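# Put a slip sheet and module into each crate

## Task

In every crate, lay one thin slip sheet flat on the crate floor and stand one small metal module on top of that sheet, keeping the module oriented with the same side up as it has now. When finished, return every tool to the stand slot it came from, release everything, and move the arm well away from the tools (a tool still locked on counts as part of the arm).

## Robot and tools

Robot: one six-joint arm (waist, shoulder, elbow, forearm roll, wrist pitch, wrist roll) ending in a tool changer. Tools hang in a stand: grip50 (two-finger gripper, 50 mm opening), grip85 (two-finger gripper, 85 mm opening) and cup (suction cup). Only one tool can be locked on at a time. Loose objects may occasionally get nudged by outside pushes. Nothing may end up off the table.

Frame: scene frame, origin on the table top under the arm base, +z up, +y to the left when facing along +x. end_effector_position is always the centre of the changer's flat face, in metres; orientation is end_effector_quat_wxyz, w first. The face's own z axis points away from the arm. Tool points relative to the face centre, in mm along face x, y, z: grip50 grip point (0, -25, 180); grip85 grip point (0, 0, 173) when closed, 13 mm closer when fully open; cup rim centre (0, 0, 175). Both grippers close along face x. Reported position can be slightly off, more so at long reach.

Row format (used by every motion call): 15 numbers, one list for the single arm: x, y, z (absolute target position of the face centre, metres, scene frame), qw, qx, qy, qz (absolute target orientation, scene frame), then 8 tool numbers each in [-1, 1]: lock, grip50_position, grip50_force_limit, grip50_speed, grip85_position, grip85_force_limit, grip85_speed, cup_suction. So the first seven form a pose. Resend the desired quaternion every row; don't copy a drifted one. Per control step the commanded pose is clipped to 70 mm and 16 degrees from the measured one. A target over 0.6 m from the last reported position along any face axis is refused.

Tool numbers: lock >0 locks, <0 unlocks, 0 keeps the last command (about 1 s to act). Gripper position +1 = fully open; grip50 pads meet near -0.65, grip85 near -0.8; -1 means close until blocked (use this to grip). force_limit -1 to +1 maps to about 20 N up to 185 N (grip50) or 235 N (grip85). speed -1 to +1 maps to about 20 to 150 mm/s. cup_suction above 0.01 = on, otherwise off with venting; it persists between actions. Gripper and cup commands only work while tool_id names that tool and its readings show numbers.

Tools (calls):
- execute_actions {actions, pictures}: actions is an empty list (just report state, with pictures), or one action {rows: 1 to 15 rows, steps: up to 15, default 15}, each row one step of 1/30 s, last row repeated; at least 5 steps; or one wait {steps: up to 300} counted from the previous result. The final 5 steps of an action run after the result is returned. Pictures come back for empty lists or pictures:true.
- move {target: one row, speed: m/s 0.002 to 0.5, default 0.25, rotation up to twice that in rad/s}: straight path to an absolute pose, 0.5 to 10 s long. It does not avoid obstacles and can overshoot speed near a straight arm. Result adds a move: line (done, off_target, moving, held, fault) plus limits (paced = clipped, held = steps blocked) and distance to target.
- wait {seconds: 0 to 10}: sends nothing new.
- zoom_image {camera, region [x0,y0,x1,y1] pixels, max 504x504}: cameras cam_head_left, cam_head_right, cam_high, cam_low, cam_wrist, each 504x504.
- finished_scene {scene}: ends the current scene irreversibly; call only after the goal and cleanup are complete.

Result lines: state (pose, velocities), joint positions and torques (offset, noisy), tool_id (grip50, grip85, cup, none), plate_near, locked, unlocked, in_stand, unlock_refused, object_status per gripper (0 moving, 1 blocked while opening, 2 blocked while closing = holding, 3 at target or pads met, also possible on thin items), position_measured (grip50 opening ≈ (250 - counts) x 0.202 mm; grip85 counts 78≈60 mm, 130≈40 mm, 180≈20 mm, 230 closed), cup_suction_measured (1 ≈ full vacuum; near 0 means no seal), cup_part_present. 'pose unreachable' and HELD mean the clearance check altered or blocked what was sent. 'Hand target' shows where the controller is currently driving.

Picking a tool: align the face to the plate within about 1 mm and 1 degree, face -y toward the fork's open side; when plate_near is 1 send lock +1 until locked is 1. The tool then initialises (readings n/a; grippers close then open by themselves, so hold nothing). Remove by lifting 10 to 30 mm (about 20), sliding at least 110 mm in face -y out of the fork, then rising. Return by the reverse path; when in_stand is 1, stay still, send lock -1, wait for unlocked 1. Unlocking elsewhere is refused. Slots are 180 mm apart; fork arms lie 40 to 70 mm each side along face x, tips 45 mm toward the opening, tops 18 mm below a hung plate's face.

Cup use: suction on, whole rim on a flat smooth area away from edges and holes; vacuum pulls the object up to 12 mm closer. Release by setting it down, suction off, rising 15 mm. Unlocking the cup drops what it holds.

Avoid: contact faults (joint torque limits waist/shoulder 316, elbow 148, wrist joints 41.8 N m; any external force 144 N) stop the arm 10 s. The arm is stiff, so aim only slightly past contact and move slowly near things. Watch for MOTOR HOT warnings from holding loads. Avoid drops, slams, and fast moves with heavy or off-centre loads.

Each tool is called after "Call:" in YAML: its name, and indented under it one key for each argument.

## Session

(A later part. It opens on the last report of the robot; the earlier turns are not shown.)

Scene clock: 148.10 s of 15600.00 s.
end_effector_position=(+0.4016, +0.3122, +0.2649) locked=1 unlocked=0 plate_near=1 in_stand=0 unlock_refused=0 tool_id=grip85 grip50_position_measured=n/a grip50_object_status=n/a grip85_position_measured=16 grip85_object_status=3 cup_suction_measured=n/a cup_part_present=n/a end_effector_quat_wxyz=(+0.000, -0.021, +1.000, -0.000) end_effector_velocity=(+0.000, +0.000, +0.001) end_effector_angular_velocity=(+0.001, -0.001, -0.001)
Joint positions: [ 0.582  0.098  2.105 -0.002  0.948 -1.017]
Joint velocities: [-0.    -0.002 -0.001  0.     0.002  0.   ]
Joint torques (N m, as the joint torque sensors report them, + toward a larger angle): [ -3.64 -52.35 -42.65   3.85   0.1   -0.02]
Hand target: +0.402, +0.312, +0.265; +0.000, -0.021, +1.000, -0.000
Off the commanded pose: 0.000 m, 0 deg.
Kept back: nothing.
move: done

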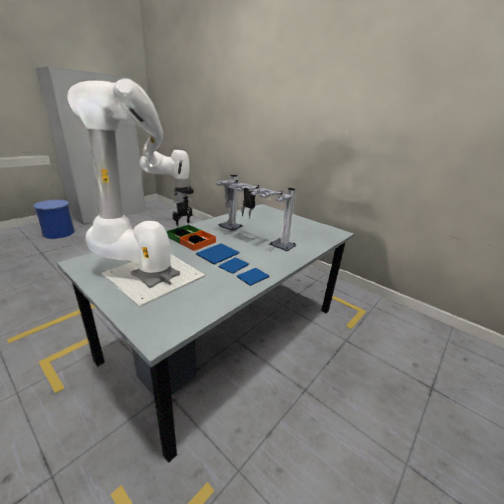

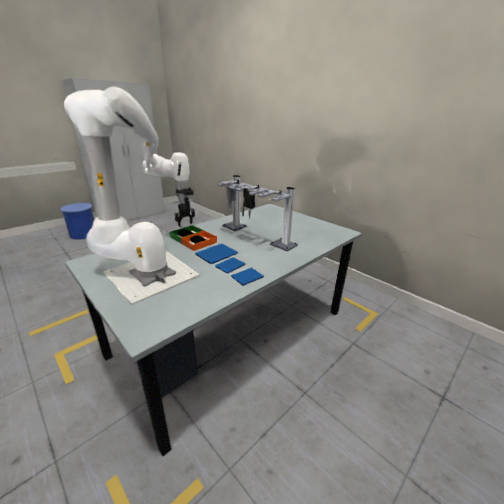

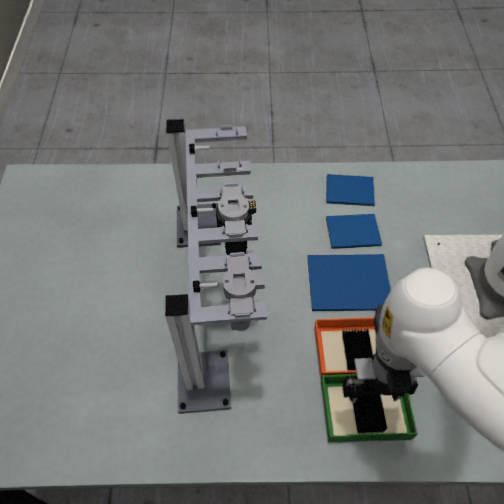

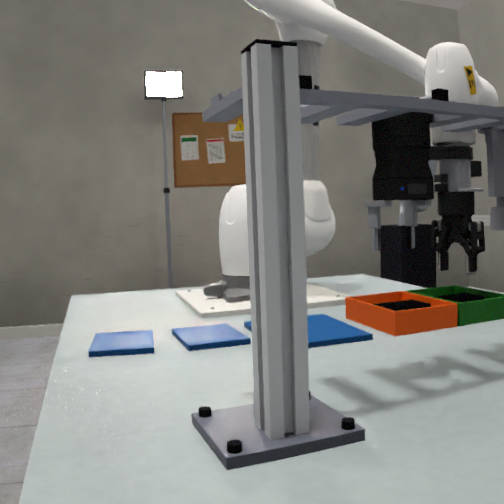

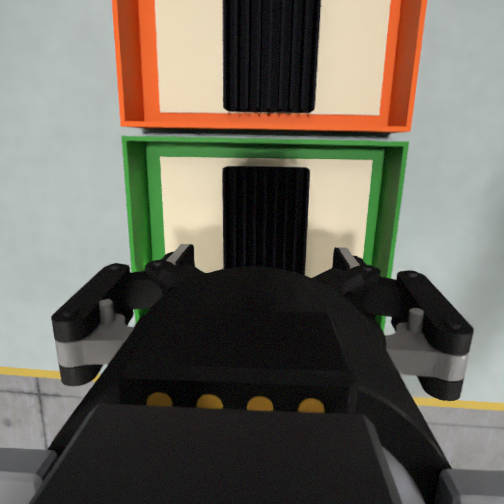

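Call:
move:
  target: [0.4067,0.1730,0.262,0,-0.0209,0.9998,0,0,1,0,0,0.9,-0.5,0.2,0]
  speed: 0.2

Call:
move:
  target: [0.4067,0.1730,0.208,0,-0.0209,0.9998,0,0,1,0,0,0.9,-0.5,0.2,0]
  speed: 0.12

Scene clock: 150.03 s of 15600.00 s.
end_effector_position=(+0.4066, +0.1729, +0.2621) locked=1 unlocked=0 plate_near=1 in_stand=0 unlock_refused=0 tool_id=grip85 grip50_position_measured=n/a grip50_object_status=n/a grip85_position_measured=16 grip85_object_status=3 cup_suction_measured=n/a cup_part_present=n/a end_effector_quat_wxyz=(-0.000, -0.021, +1.000, -0.000) end_effector_velocity=(-0.000, -0.001, +0.000) end_effector_angular_velocity=(+0.000, +0.000, +0.000)
Joint positions: [ 0.315 -0.004  2.219 -0.005  0.936 -1.282]
Joint velocities: [-0.002 -0.001  0.     0.     0.001 -0.003]
Joint torques (N m, as the joint torque sensors report them, + toward a larger angle): [ -1.66 -39.19 -42.17   3.83  -0.04  -0.26]
Hand target: +0.407, +0.173, +0.262; -0.000, -0.021, +1.000, -0.000
Off the commanded pose: 0.000 m, 0 deg.
Kept back: nothing.
move: done

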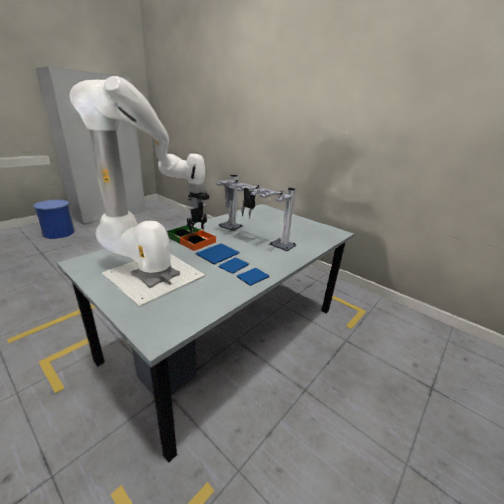

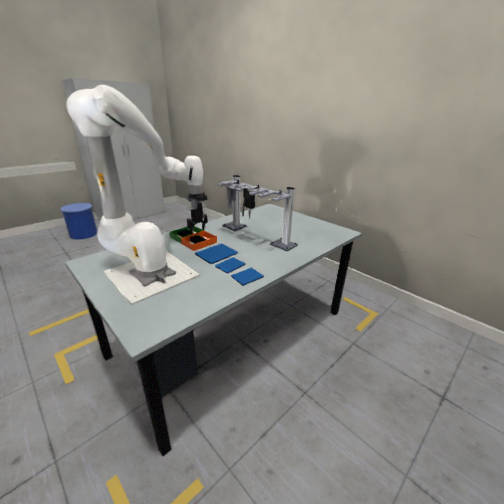

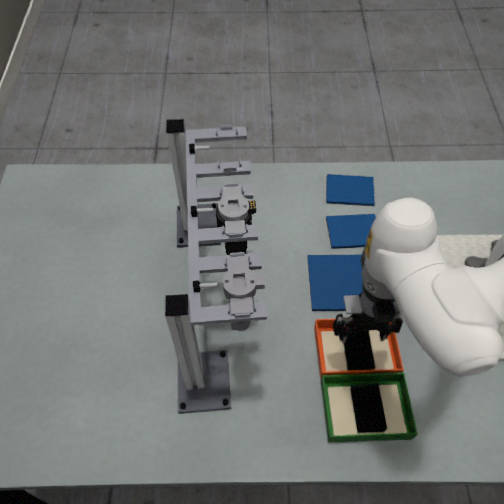

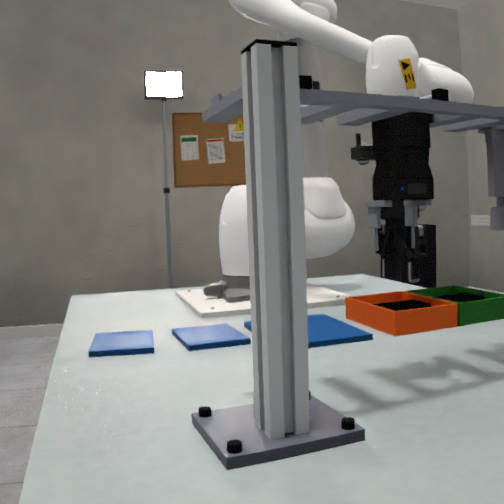

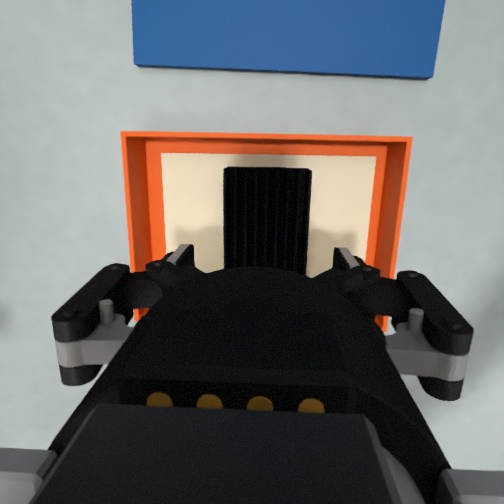

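Scene clock: 150.87 s of 15600.00 s.
end_effector_position=(+0.4066, +0.1730, +0.2081) locked=1 unlocked=0 plate_near=1 in_stand=0 unlock_refused=0 tool_id=grip85 grip50_position_measured=n/a grip50_object_status=n/a grip85_position_measured=16 grip85_object_status=3 cup_suction_measured=n/a cup_part_present=n/a end_effector_quat_wxyz=(-0.000, -0.021, +1.000, +0.000) end_effector_velocity=(+0.000, +0.000, -0.001) end_effector_angular_velocity=(-0.000, -0.000, +0.001)
Joint positions: [ 0.315  0.067  2.271 -0.005  0.812 -1.282]
Joint velocities: [ 0.     0.002  0.001 -0.    -0.003  0.   ]
Joint torques (N m, as the joint torque sensors report them, + toward a larger angle): [ -3.45 -45.71 -38.54   3.36  -0.16  -0.04]
Hand target: +0.407, +0.173, +0.208; -0.000, -0.021, +1.000, +0.000
Off the commanded pose: 0.000 m, 0 deg.
Kept back: nothing.
move: done

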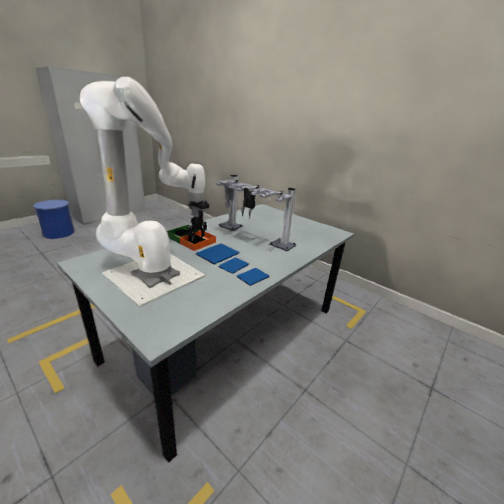

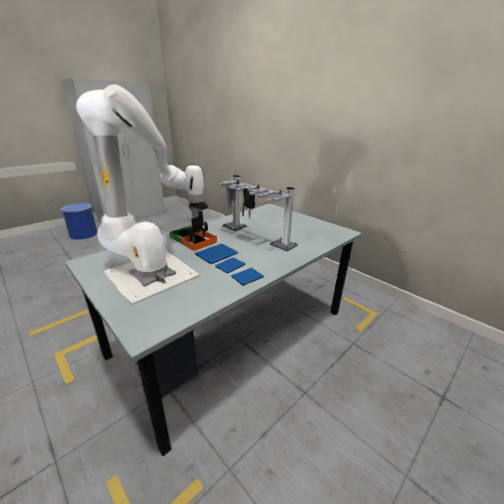

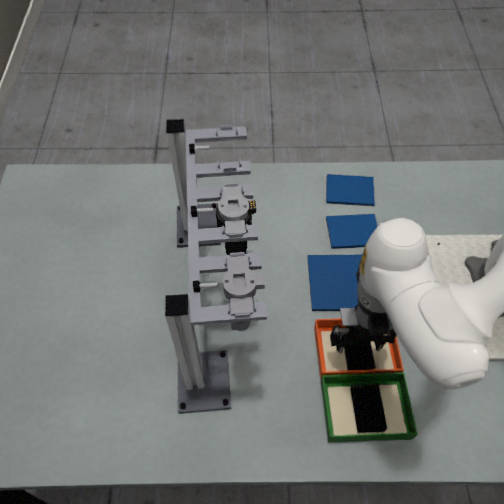

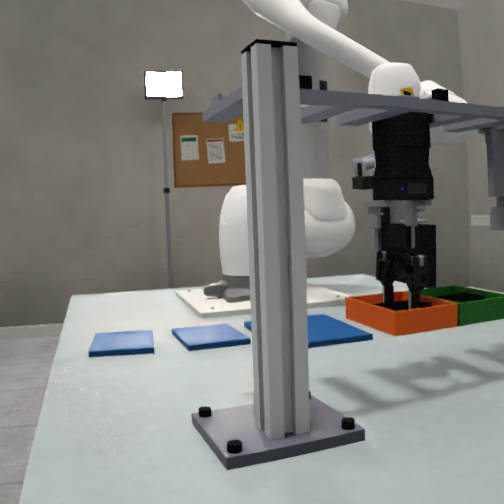

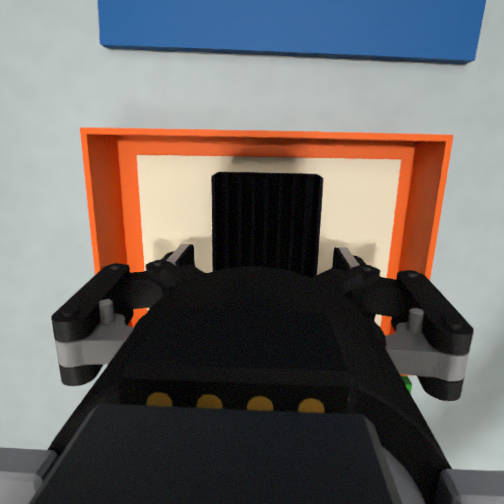

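Call:
move:
  target: [0.4057,0.1730,0.2014,0,-0.0209,0.9998,0,0,1,0,0,0.9,-0.5,0.2,0]
  speed: 0.03

Call:
move:
  target: [0.4057,0.1730,0.2020,0,-0.0209,0.9998,0,0,1,0,0,-1,-0.5,-0.4,0]
  speed: 0.002

Scene clock: 151.80 s of 15600.00 s.
end_effector_position=(+0.4057, +0.1730, +0.2015) locked=1 unlocked=0 plate_near=1 in_stand=0 unlock_refused=0 tool_id=grip85 grip50_position_measured=n/a grip50_object_status=n/a grip85_position_measured=16 grip85_object_status=3 cup_suction_measured=n/a cup_part_present=n/a end_effector_quat_wxyz=(-0.000, -0.021, +1.000, +0.000) end_effector_velocity=(-0.000, -0.000, +0.000) end_effector_angular_velocity=(+0.000, -0.001, -0.000)
Joint positions: [ 0.315  0.076  2.278 -0.005  0.797 -1.281]
Joint velocities: [-0.    -0.001  0.001  0.    -0.001  0.   ]
Joint torques (N m, as the joint torque sensors report them, + toward a larger angle): [ -3.82 -43.59 -37.71   3.35   0.35   0.15]
Hand target: +0.406, +0.173, +0.201; -0.000, -0.021, +1.000, +0.000
Off the commanded pose: 0.000 m, 0 deg.
Kept back: nothing.
move: done

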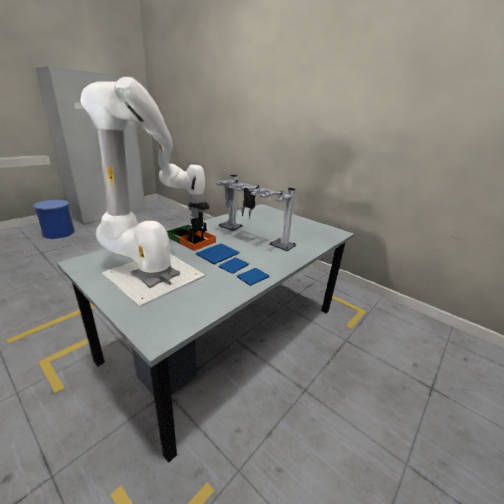

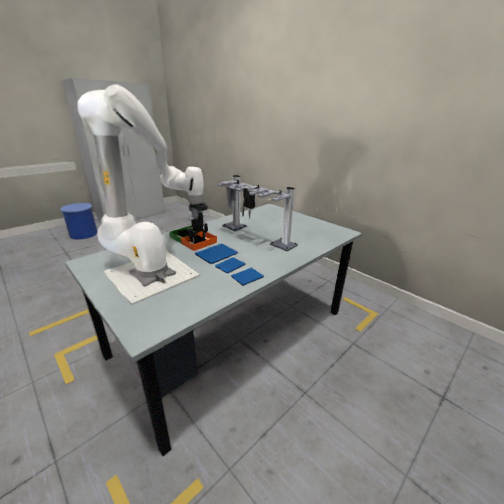

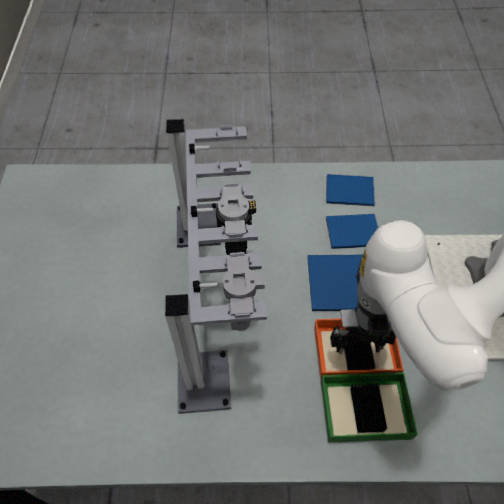

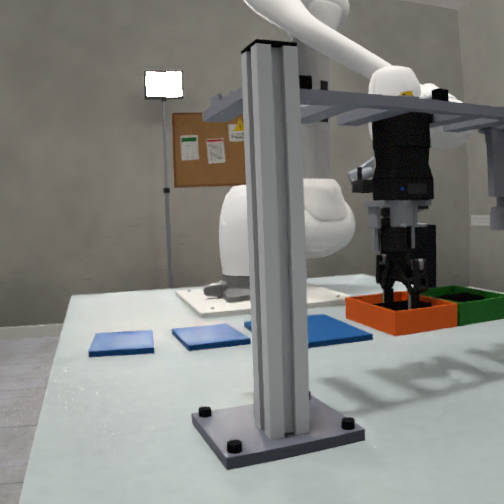

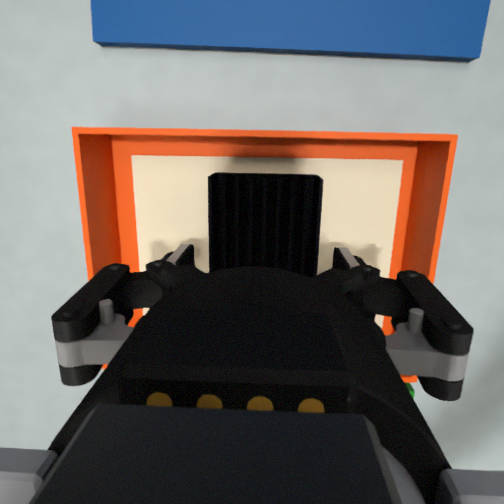

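Scene clock: 152.50 s of 15600.00 s.
end_effector_position=(+0.4057, +0.1730, +0.2020) locked=1 unlocked=0 plate_near=1 in_stand=0 unlock_refused=0 tool_id=grip85 grip50_position_measured=n/a grip50_object_status=n/a grip85_position_measured=80 grip85_object_status=2 cup_suction_measured=n/a cup_part_present=n/a end_effector_quat_wxyz=(+0.000, -0.021, +1.000, +0.000) end_effector_velocity=(-0.000, -0.000, +0.000) end_effector_angular_velocity=(-0.000, +0.001, -0.000)
Joint positions: [ 0.315  0.075  2.277 -0.005  0.798 -1.281]
Joint velocities: [ 0.    -0.001  0.    -0.     0.002  0.   ]
Joint torques (N m, as the joint torque sensors report them, + toward a larger angle): [ -3.67 -40.92 -33.53   3.21   0.49  -0.07]
Hand target: +0.406, +0.173, +0.202; +0.000, -0.021, +1.000, -0.000
Off the commanded pose: 0.000 m, 0 deg.
Kept back: nothing.
move: done

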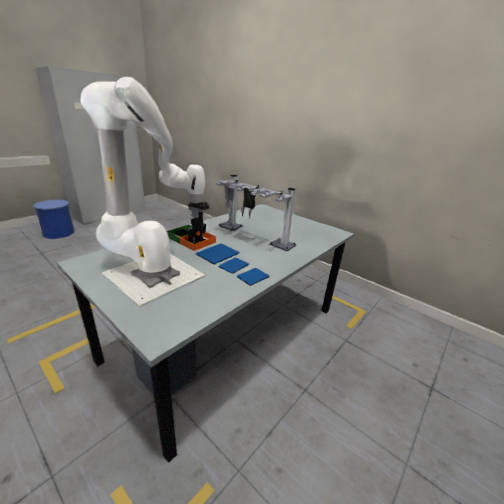

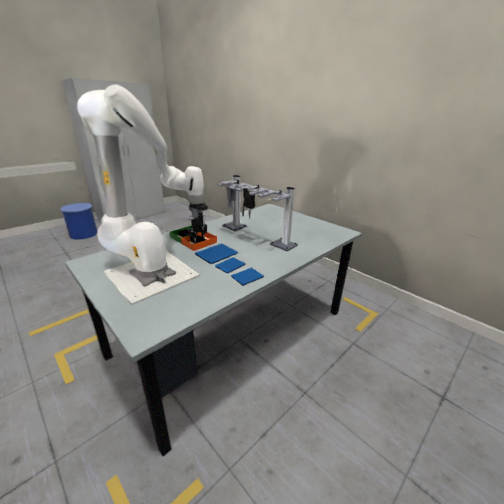

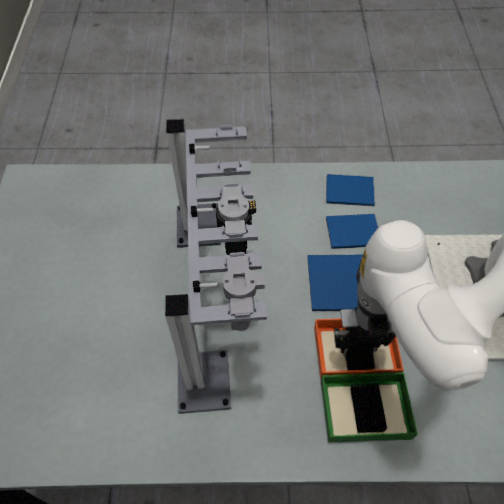

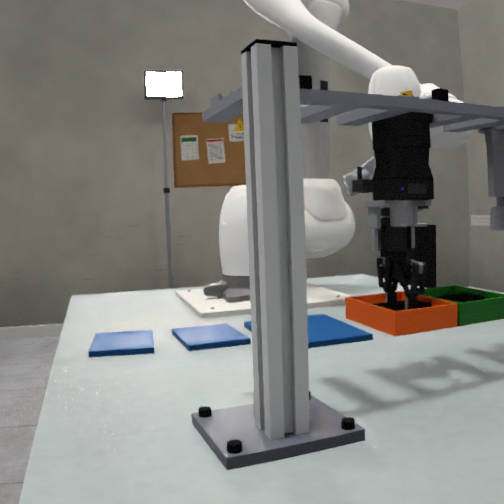

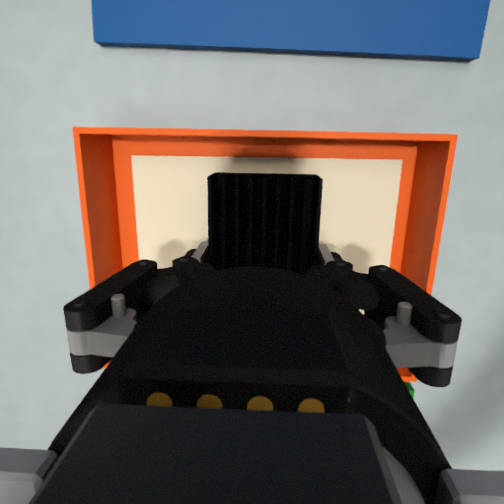

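Call:
move:
  target: [0.4057,0.1730,0.2050,0,-0.0209,0.9998,0,0,1,0,0,-1,-0.5,-0.4,0]
  speed: 0.01

Call:
move:
  target: [0.4058,0.1695,0.2050,0,-0.0209,0.9998,0,0,1,0,0,-1,-0.5,-0.4,0]
  speed: 0.01

Call:
move:
  target: [0.4058,0.1695,0.2030,0,-0.0209,0.9998,0,0,1,0,0,-1,-0.5,-0.4,0]
  speed: 0.006

Scene clock: 153.47 s of 15600.00 s.
end_effector_position=(+0.4057, +0.1730, +0.2050) locked=1 unlocked=0 plate_near=1 in_stand=0 unlock_refused=0 tool_id=grip85 grip50_position_measured=n/a grip50_object_status=n/a grip85_position_measured=80 grip85_object_status=2 cup_suction_measured=n/a cup_part_present=n/a end_effector_quat_wxyz=(+0.000, -0.021, +1.000, -0.000) end_effector_velocity=(-0.000, -0.000, +0.001) end_effector_angular_velocity=(+0.000, -0.001, +0.000)
Joint positions: [ 0.315  0.071  2.275 -0.005  0.805 -1.281]
Joint velocities: [-0.    -0.002 -0.     0.     0.002 -0.   ]
Joint torques (N m, as the joint torque sensors report them, + toward a larger angle): [ -3.27 -44.87 -38.5    3.43  -0.13  -0.06]
Hand target: +0.406, +0.173, +0.205; +0.000, -0.021, +1.000, -0.000
Off the commanded pose: 0.000 m, 0 deg.
Kept back: nothing.
move: done

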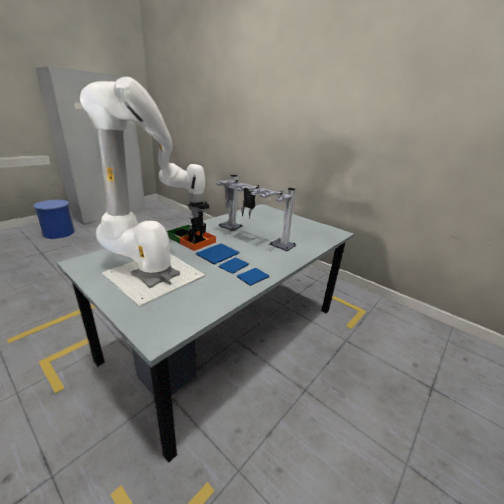

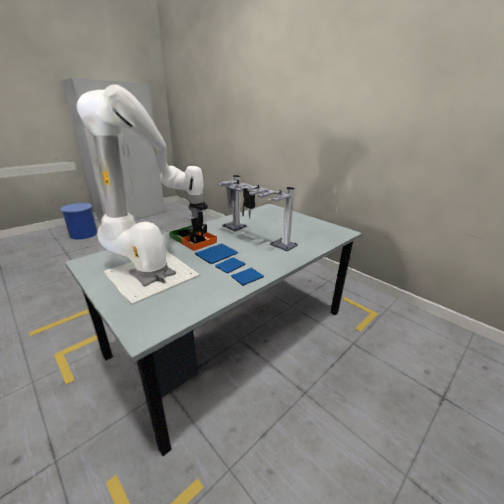

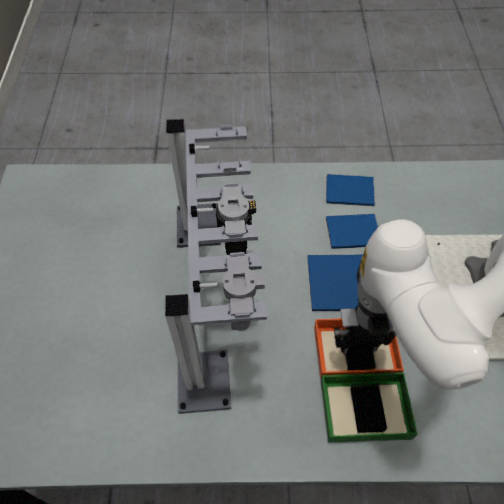

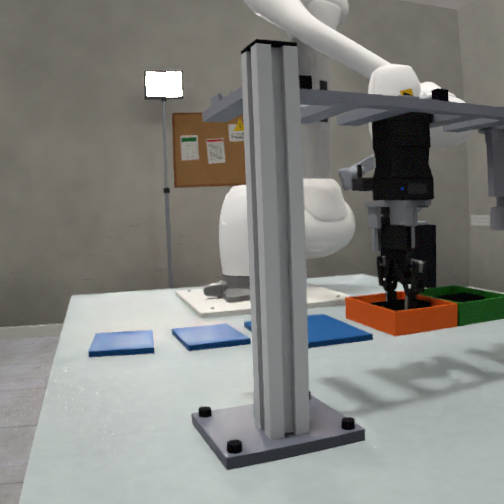

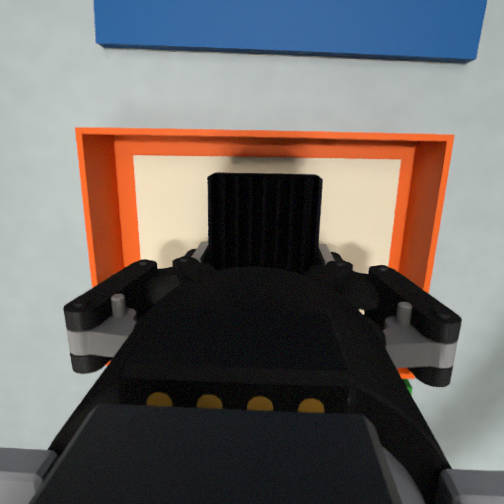

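Scene clock: 154.17 s of 15600.00 s.
end_effector_position=(+0.4058, +0.1695, +0.2050) locked=1 unlocked=0 plate_near=1 in_stand=0 unlock_refused=0 tool_id=grip85 grip50_position_measured=n/a grip50_object_status=n/a grip85_position_measured=80 grip85_object_status=2 cup_suction_measured=n/a cup_part_present=n/a end_effector_quat_wxyz=(-0.000, -0.021, +1.000, -0.000) end_effector_velocity=(+0.000, -0.000, -0.001) end_effector_angular_velocity=(-0.000, -0.000, +0.000)
Joint positions: [ 0.308  0.069  2.277 -0.005  0.805 -1.288]
Joint velocities: [-0.001  0.002  0.    -0.    -0.002 -0.001]
Joint torques (N m, as the joint torque sensors report them, + toward a larger angle): [ -3.76 -44.44 -38.49   3.41   0.08  -0.1 ]
Hand target: +0.406, +0.169, +0.205; -0.000, -0.021, +1.000, -0.000
Off the commanded pose: 0.000 m, 0 deg.
Kept back: nothing.
move: done

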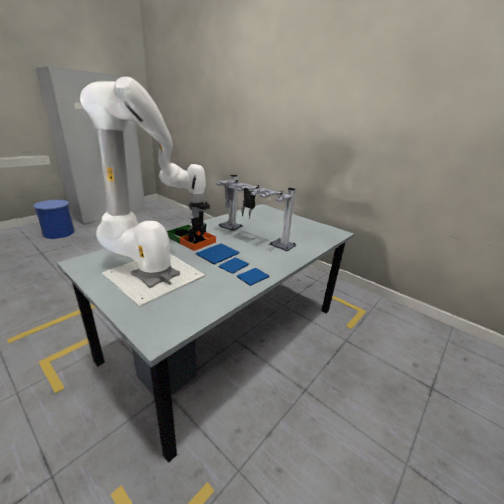

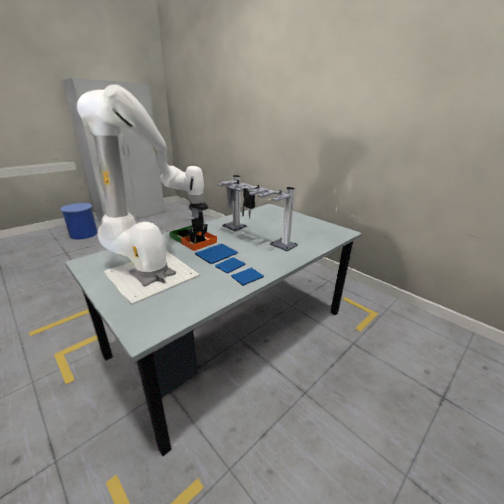

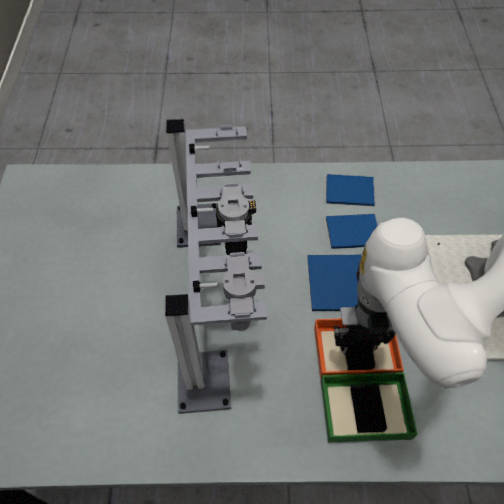

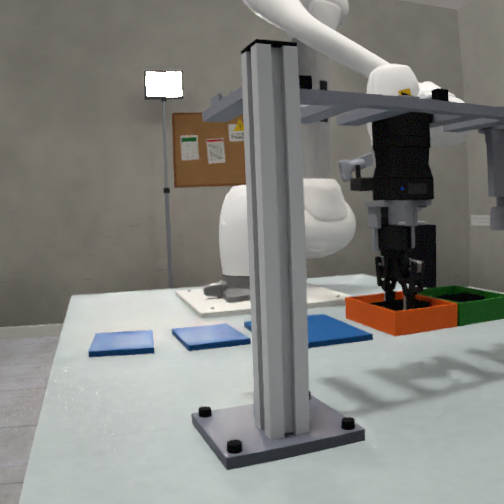

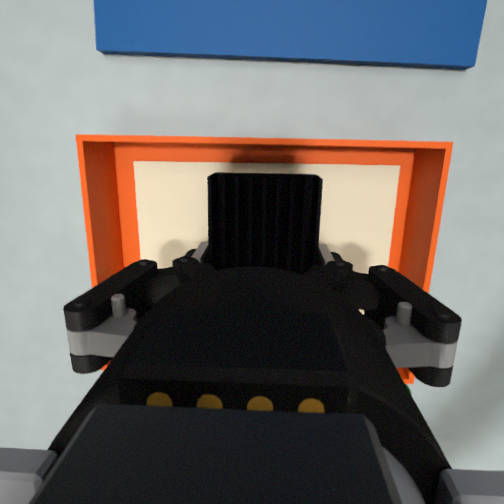

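Scene clock: 154.87 s of 15600.00 s.
end_effector_position=(+0.4058, +0.1695, +0.2030) locked=1 unlocked=0 plate_near=1 in_stand=0 unlock_refused=0 tool_id=grip85 grip50_position_measured=n/a grip50_object_status=n/a grip85_position_measured=80 grip85_object_status=2 cup_suction_measured=n/a cup_part_present=n/a end_effector_quat_wxyz=(+0.000, -0.021, +1.000, +0.000) end_effector_velocity=(+0.000, +0.000, +0.000) end_effector_angular_velocity=(+0.001, -0.002, -0.000)
Joint positions: [ 0.308  0.072  2.279 -0.005  0.8   -1.288]
Joint velocities: [-0.    -0.     0.    -0.    -0.002  0.   ]
Joint torques (N m, as the joint torque sensors report them, + toward a larger angle): [ -3.65 -44.28 -38.29   3.39   0.     0.07]
Hand target: +0.406, +0.170, +0.203; -0.000, -0.021, +1.000, +0.000
Off the commanded pose: 0.000 m, 0 deg.
Kept back: nothing.
move: done

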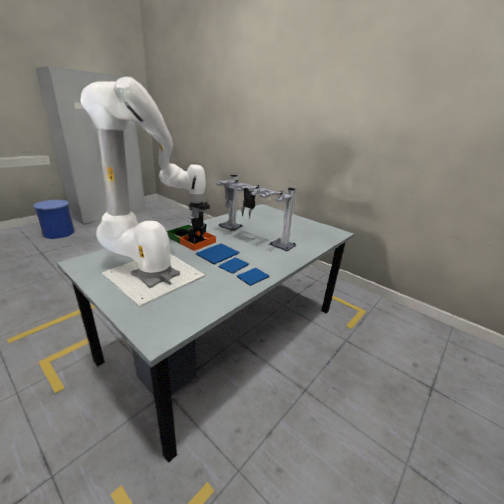

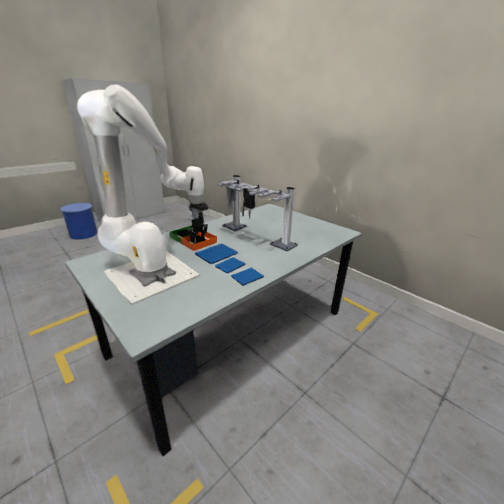

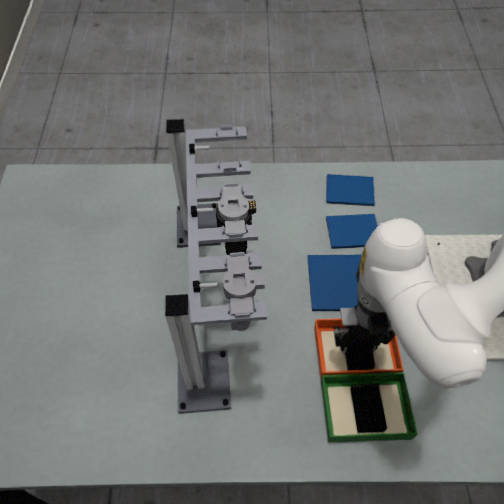

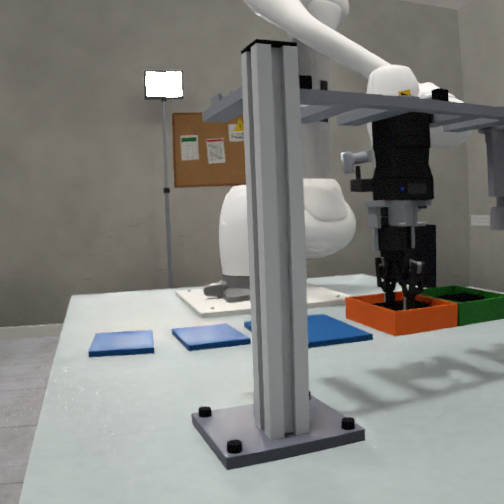

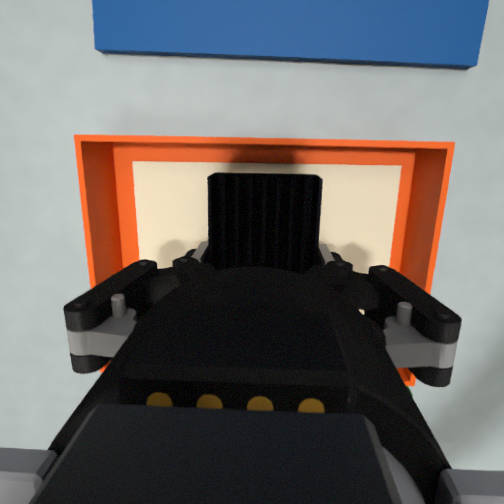

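Not yet in contact; open at 0.2027.

Call:
move:
  target: [0.4058,0.1695,0.2026,0,-0.0209,0.9998,0,0,1,0,0,0.9,-0.5,0.2,0]
  speed: 0.002

Call:
move:
  target: [0.4058,0.1695,0.29,0,-0.0209,0.9998,0,0,1,0,0,0.9,-0.5,0.2,0]
  speed: 0.15

Scene clock: 155.80 s of 15600.00 s.
end_effector_position=(+0.4058, +0.1695, +0.2026) locked=1 unlocked=0 plate_near=1 in_stand=0 unlock_refused=0 tool_id=grip85 grip50_position_measured=n/a grip50_object_status=n/a grip85_position_measured=16 grip85_object_status=3 cup_suction_measured=n/a cup_part_present=n/a end_effector_quat_wxyz=(-0.000, -0.021, +1.000, +0.000) end_effector_velocity=(-0.000, -0.000, -0.001) end_effector_angular_velocity=(-0.001, +0.002, +0.000)
Joint positions: [ 0.308  0.072  2.279 -0.005  0.799 -1.288]
Joint velocities: [ 0.     0.001 -0.    -0.     0.001 -0.   ]
Joint torques (N m, as the joint torque sensors report them, + toward a larger angle): [ -3.26 -43.61 -37.68   3.39  -0.06  -0.09]
Hand target: +0.406, +0.170, +0.203; -0.000, -0.021, +1.000, +0.000
Off the commanded pose: 0.000 m, 0 deg.
Kept back: nothing.
move: done

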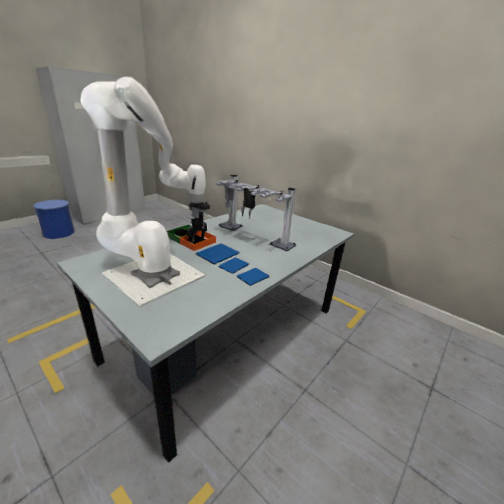

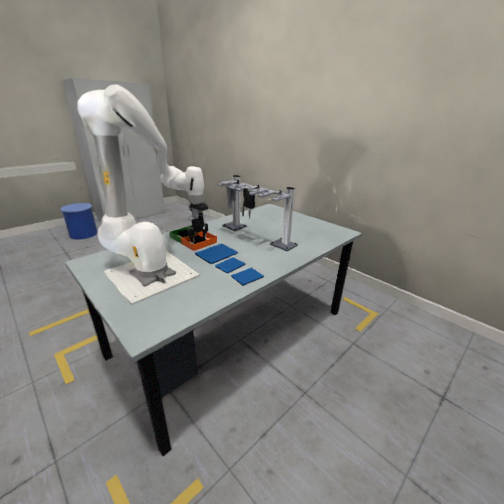

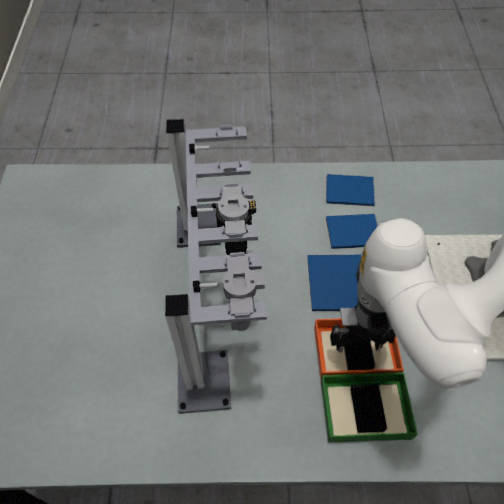

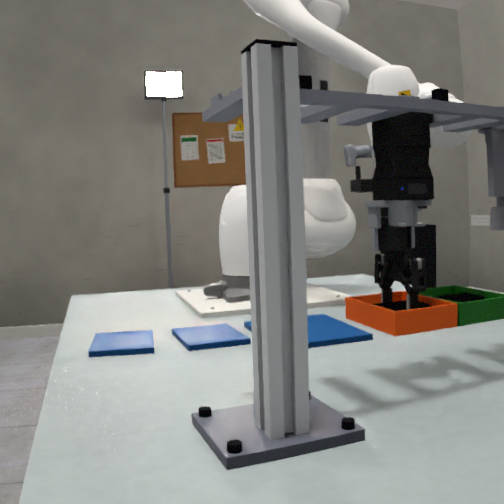

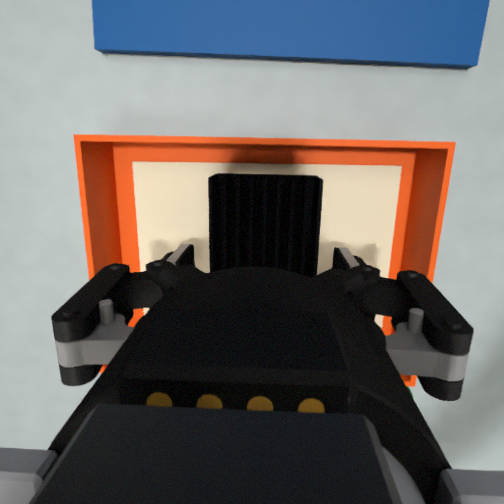

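Scene clock: 156.80 s of 15600.00 s.
end_effector_position=(+0.4059, +0.1695, +0.2899) locked=1 unlocked=0 plate_near=1 in_stand=0 unlock_refused=0 tool_id=grip85 grip50_position_measured=n/a grip50_object_status=n/a grip85_position_measured=16 grip85_object_status=3 cup_suction_measured=n/a cup_part_present=n/a end_effector_quat_wxyz=(+0.000, -0.021, +1.000, -0.000) end_effector_velocity=(+0.000, +0.000, +0.001) end_effector_angular_velocity=(+0.001, -0.001, +0.001)
Joint positions: [ 0.309 -0.039  2.192 -0.005  0.998 -1.289]
Joint velocities: [ 0.    -0.002 -0.001  0.     0.002 -0.   ]
Joint torques (N m, as the joint torque sensors report them, + toward a larger angle): [ -3.2  -37.5  -44.01   3.83  -0.17   0.01]
Hand target: +0.406, +0.169, +0.290; +0.000, -0.021, +1.000, -0.000
Off the commanded pose: 0.000 m, 0 deg.
Kept back: nothing.
move: done

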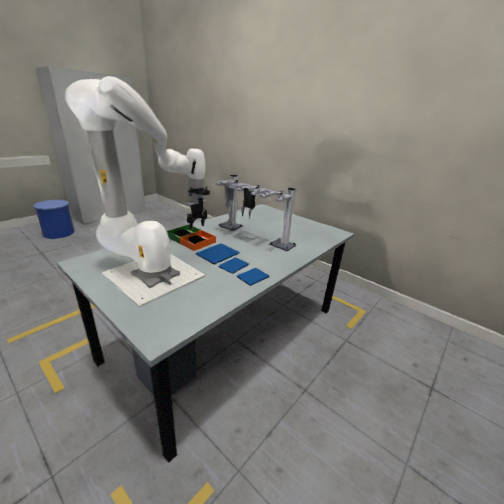

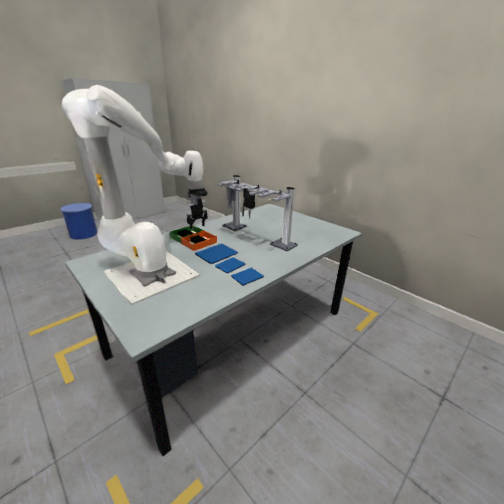

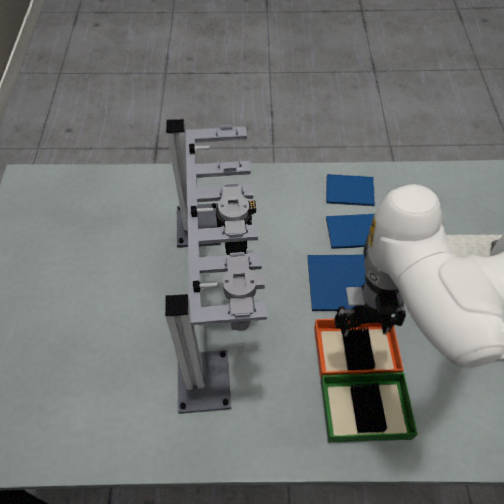

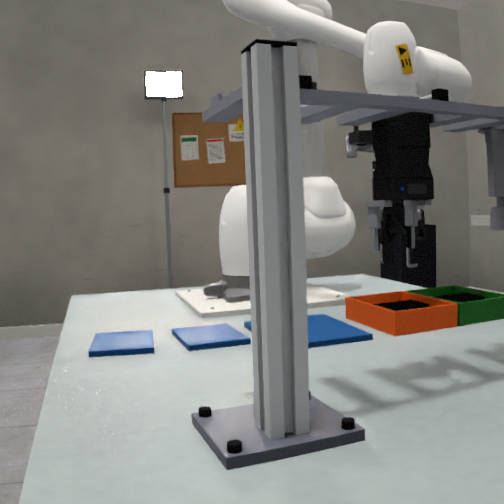

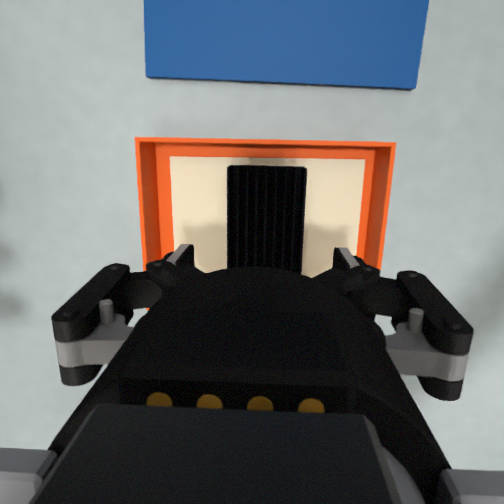

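Call:
move:
  target: [0.5793,-0.1860,0.381,0,0.6794,0.7337,0,0,1,0,0,0.9,-0.5,0.2,0]
  speed: 0.35

Scene clock: 159.97 s of 15600.00 s.
end_effector_position=(+0.5788, -0.1867, +0.3808) locked=1 unlocked=0 plate_near=1 in_stand=0 unlock_refused=0 tool_id=grip85 grip50_position_measured=n/a grip50_object_status=n/a grip85_position_measured=16 grip85_object_status=3 cup_suction_measured=n/a cup_part_present=n/a end_effector_quat_wxyz=(-0.000, +0.679, +0.734, -0.000) end_effector_velocity=(+0.001, -0.001, -0.000) end_effector_angular_velocity=(+0.000, +0.001, -0.004)
Joint positions: [-0.373  0.148  1.806 -0.01   1.193 -0.434]
Joint velocities: [-0.001  0.002 -0.002 -0.     0.001  0.003]
Joint torques (N m, as the joint torque sensors report them, + toward a larger angle): [ -5.27 -64.78 -47.97   4.39   0.02  -0.25]
Hand target: +0.579, -0.187, +0.381; -0.000, +0.680, +0.734, -0.000
Off the commanded pose: 0.001 m, 0 deg.
Kept back: nothing.
move: done

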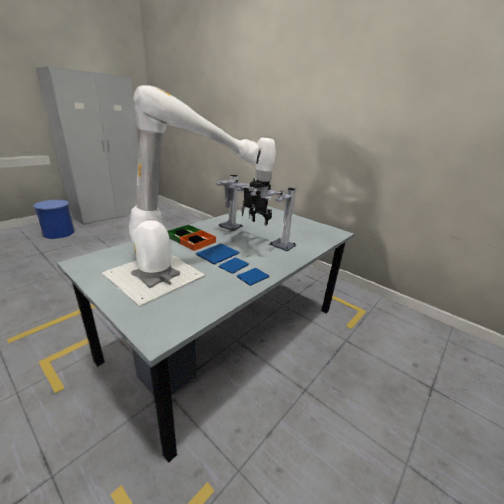

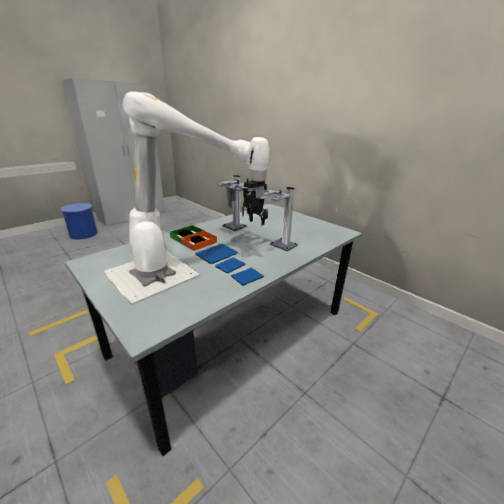

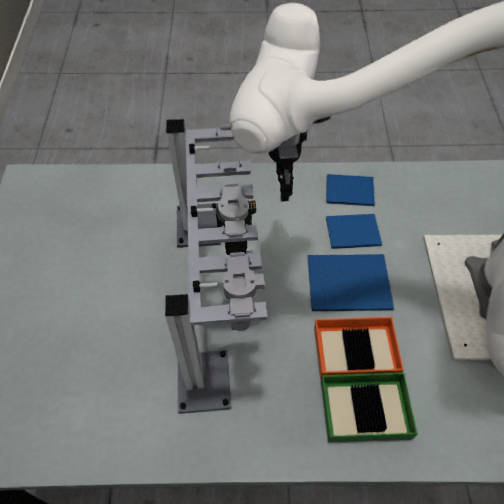

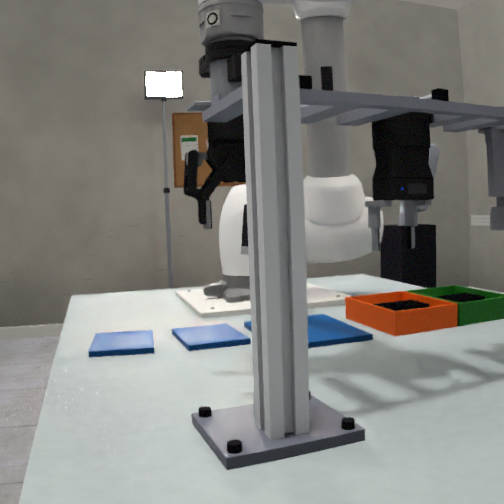

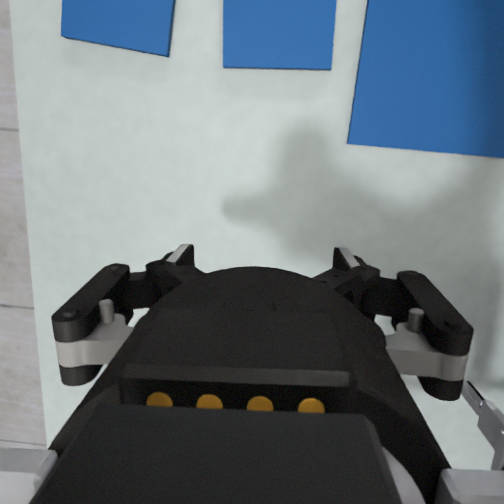

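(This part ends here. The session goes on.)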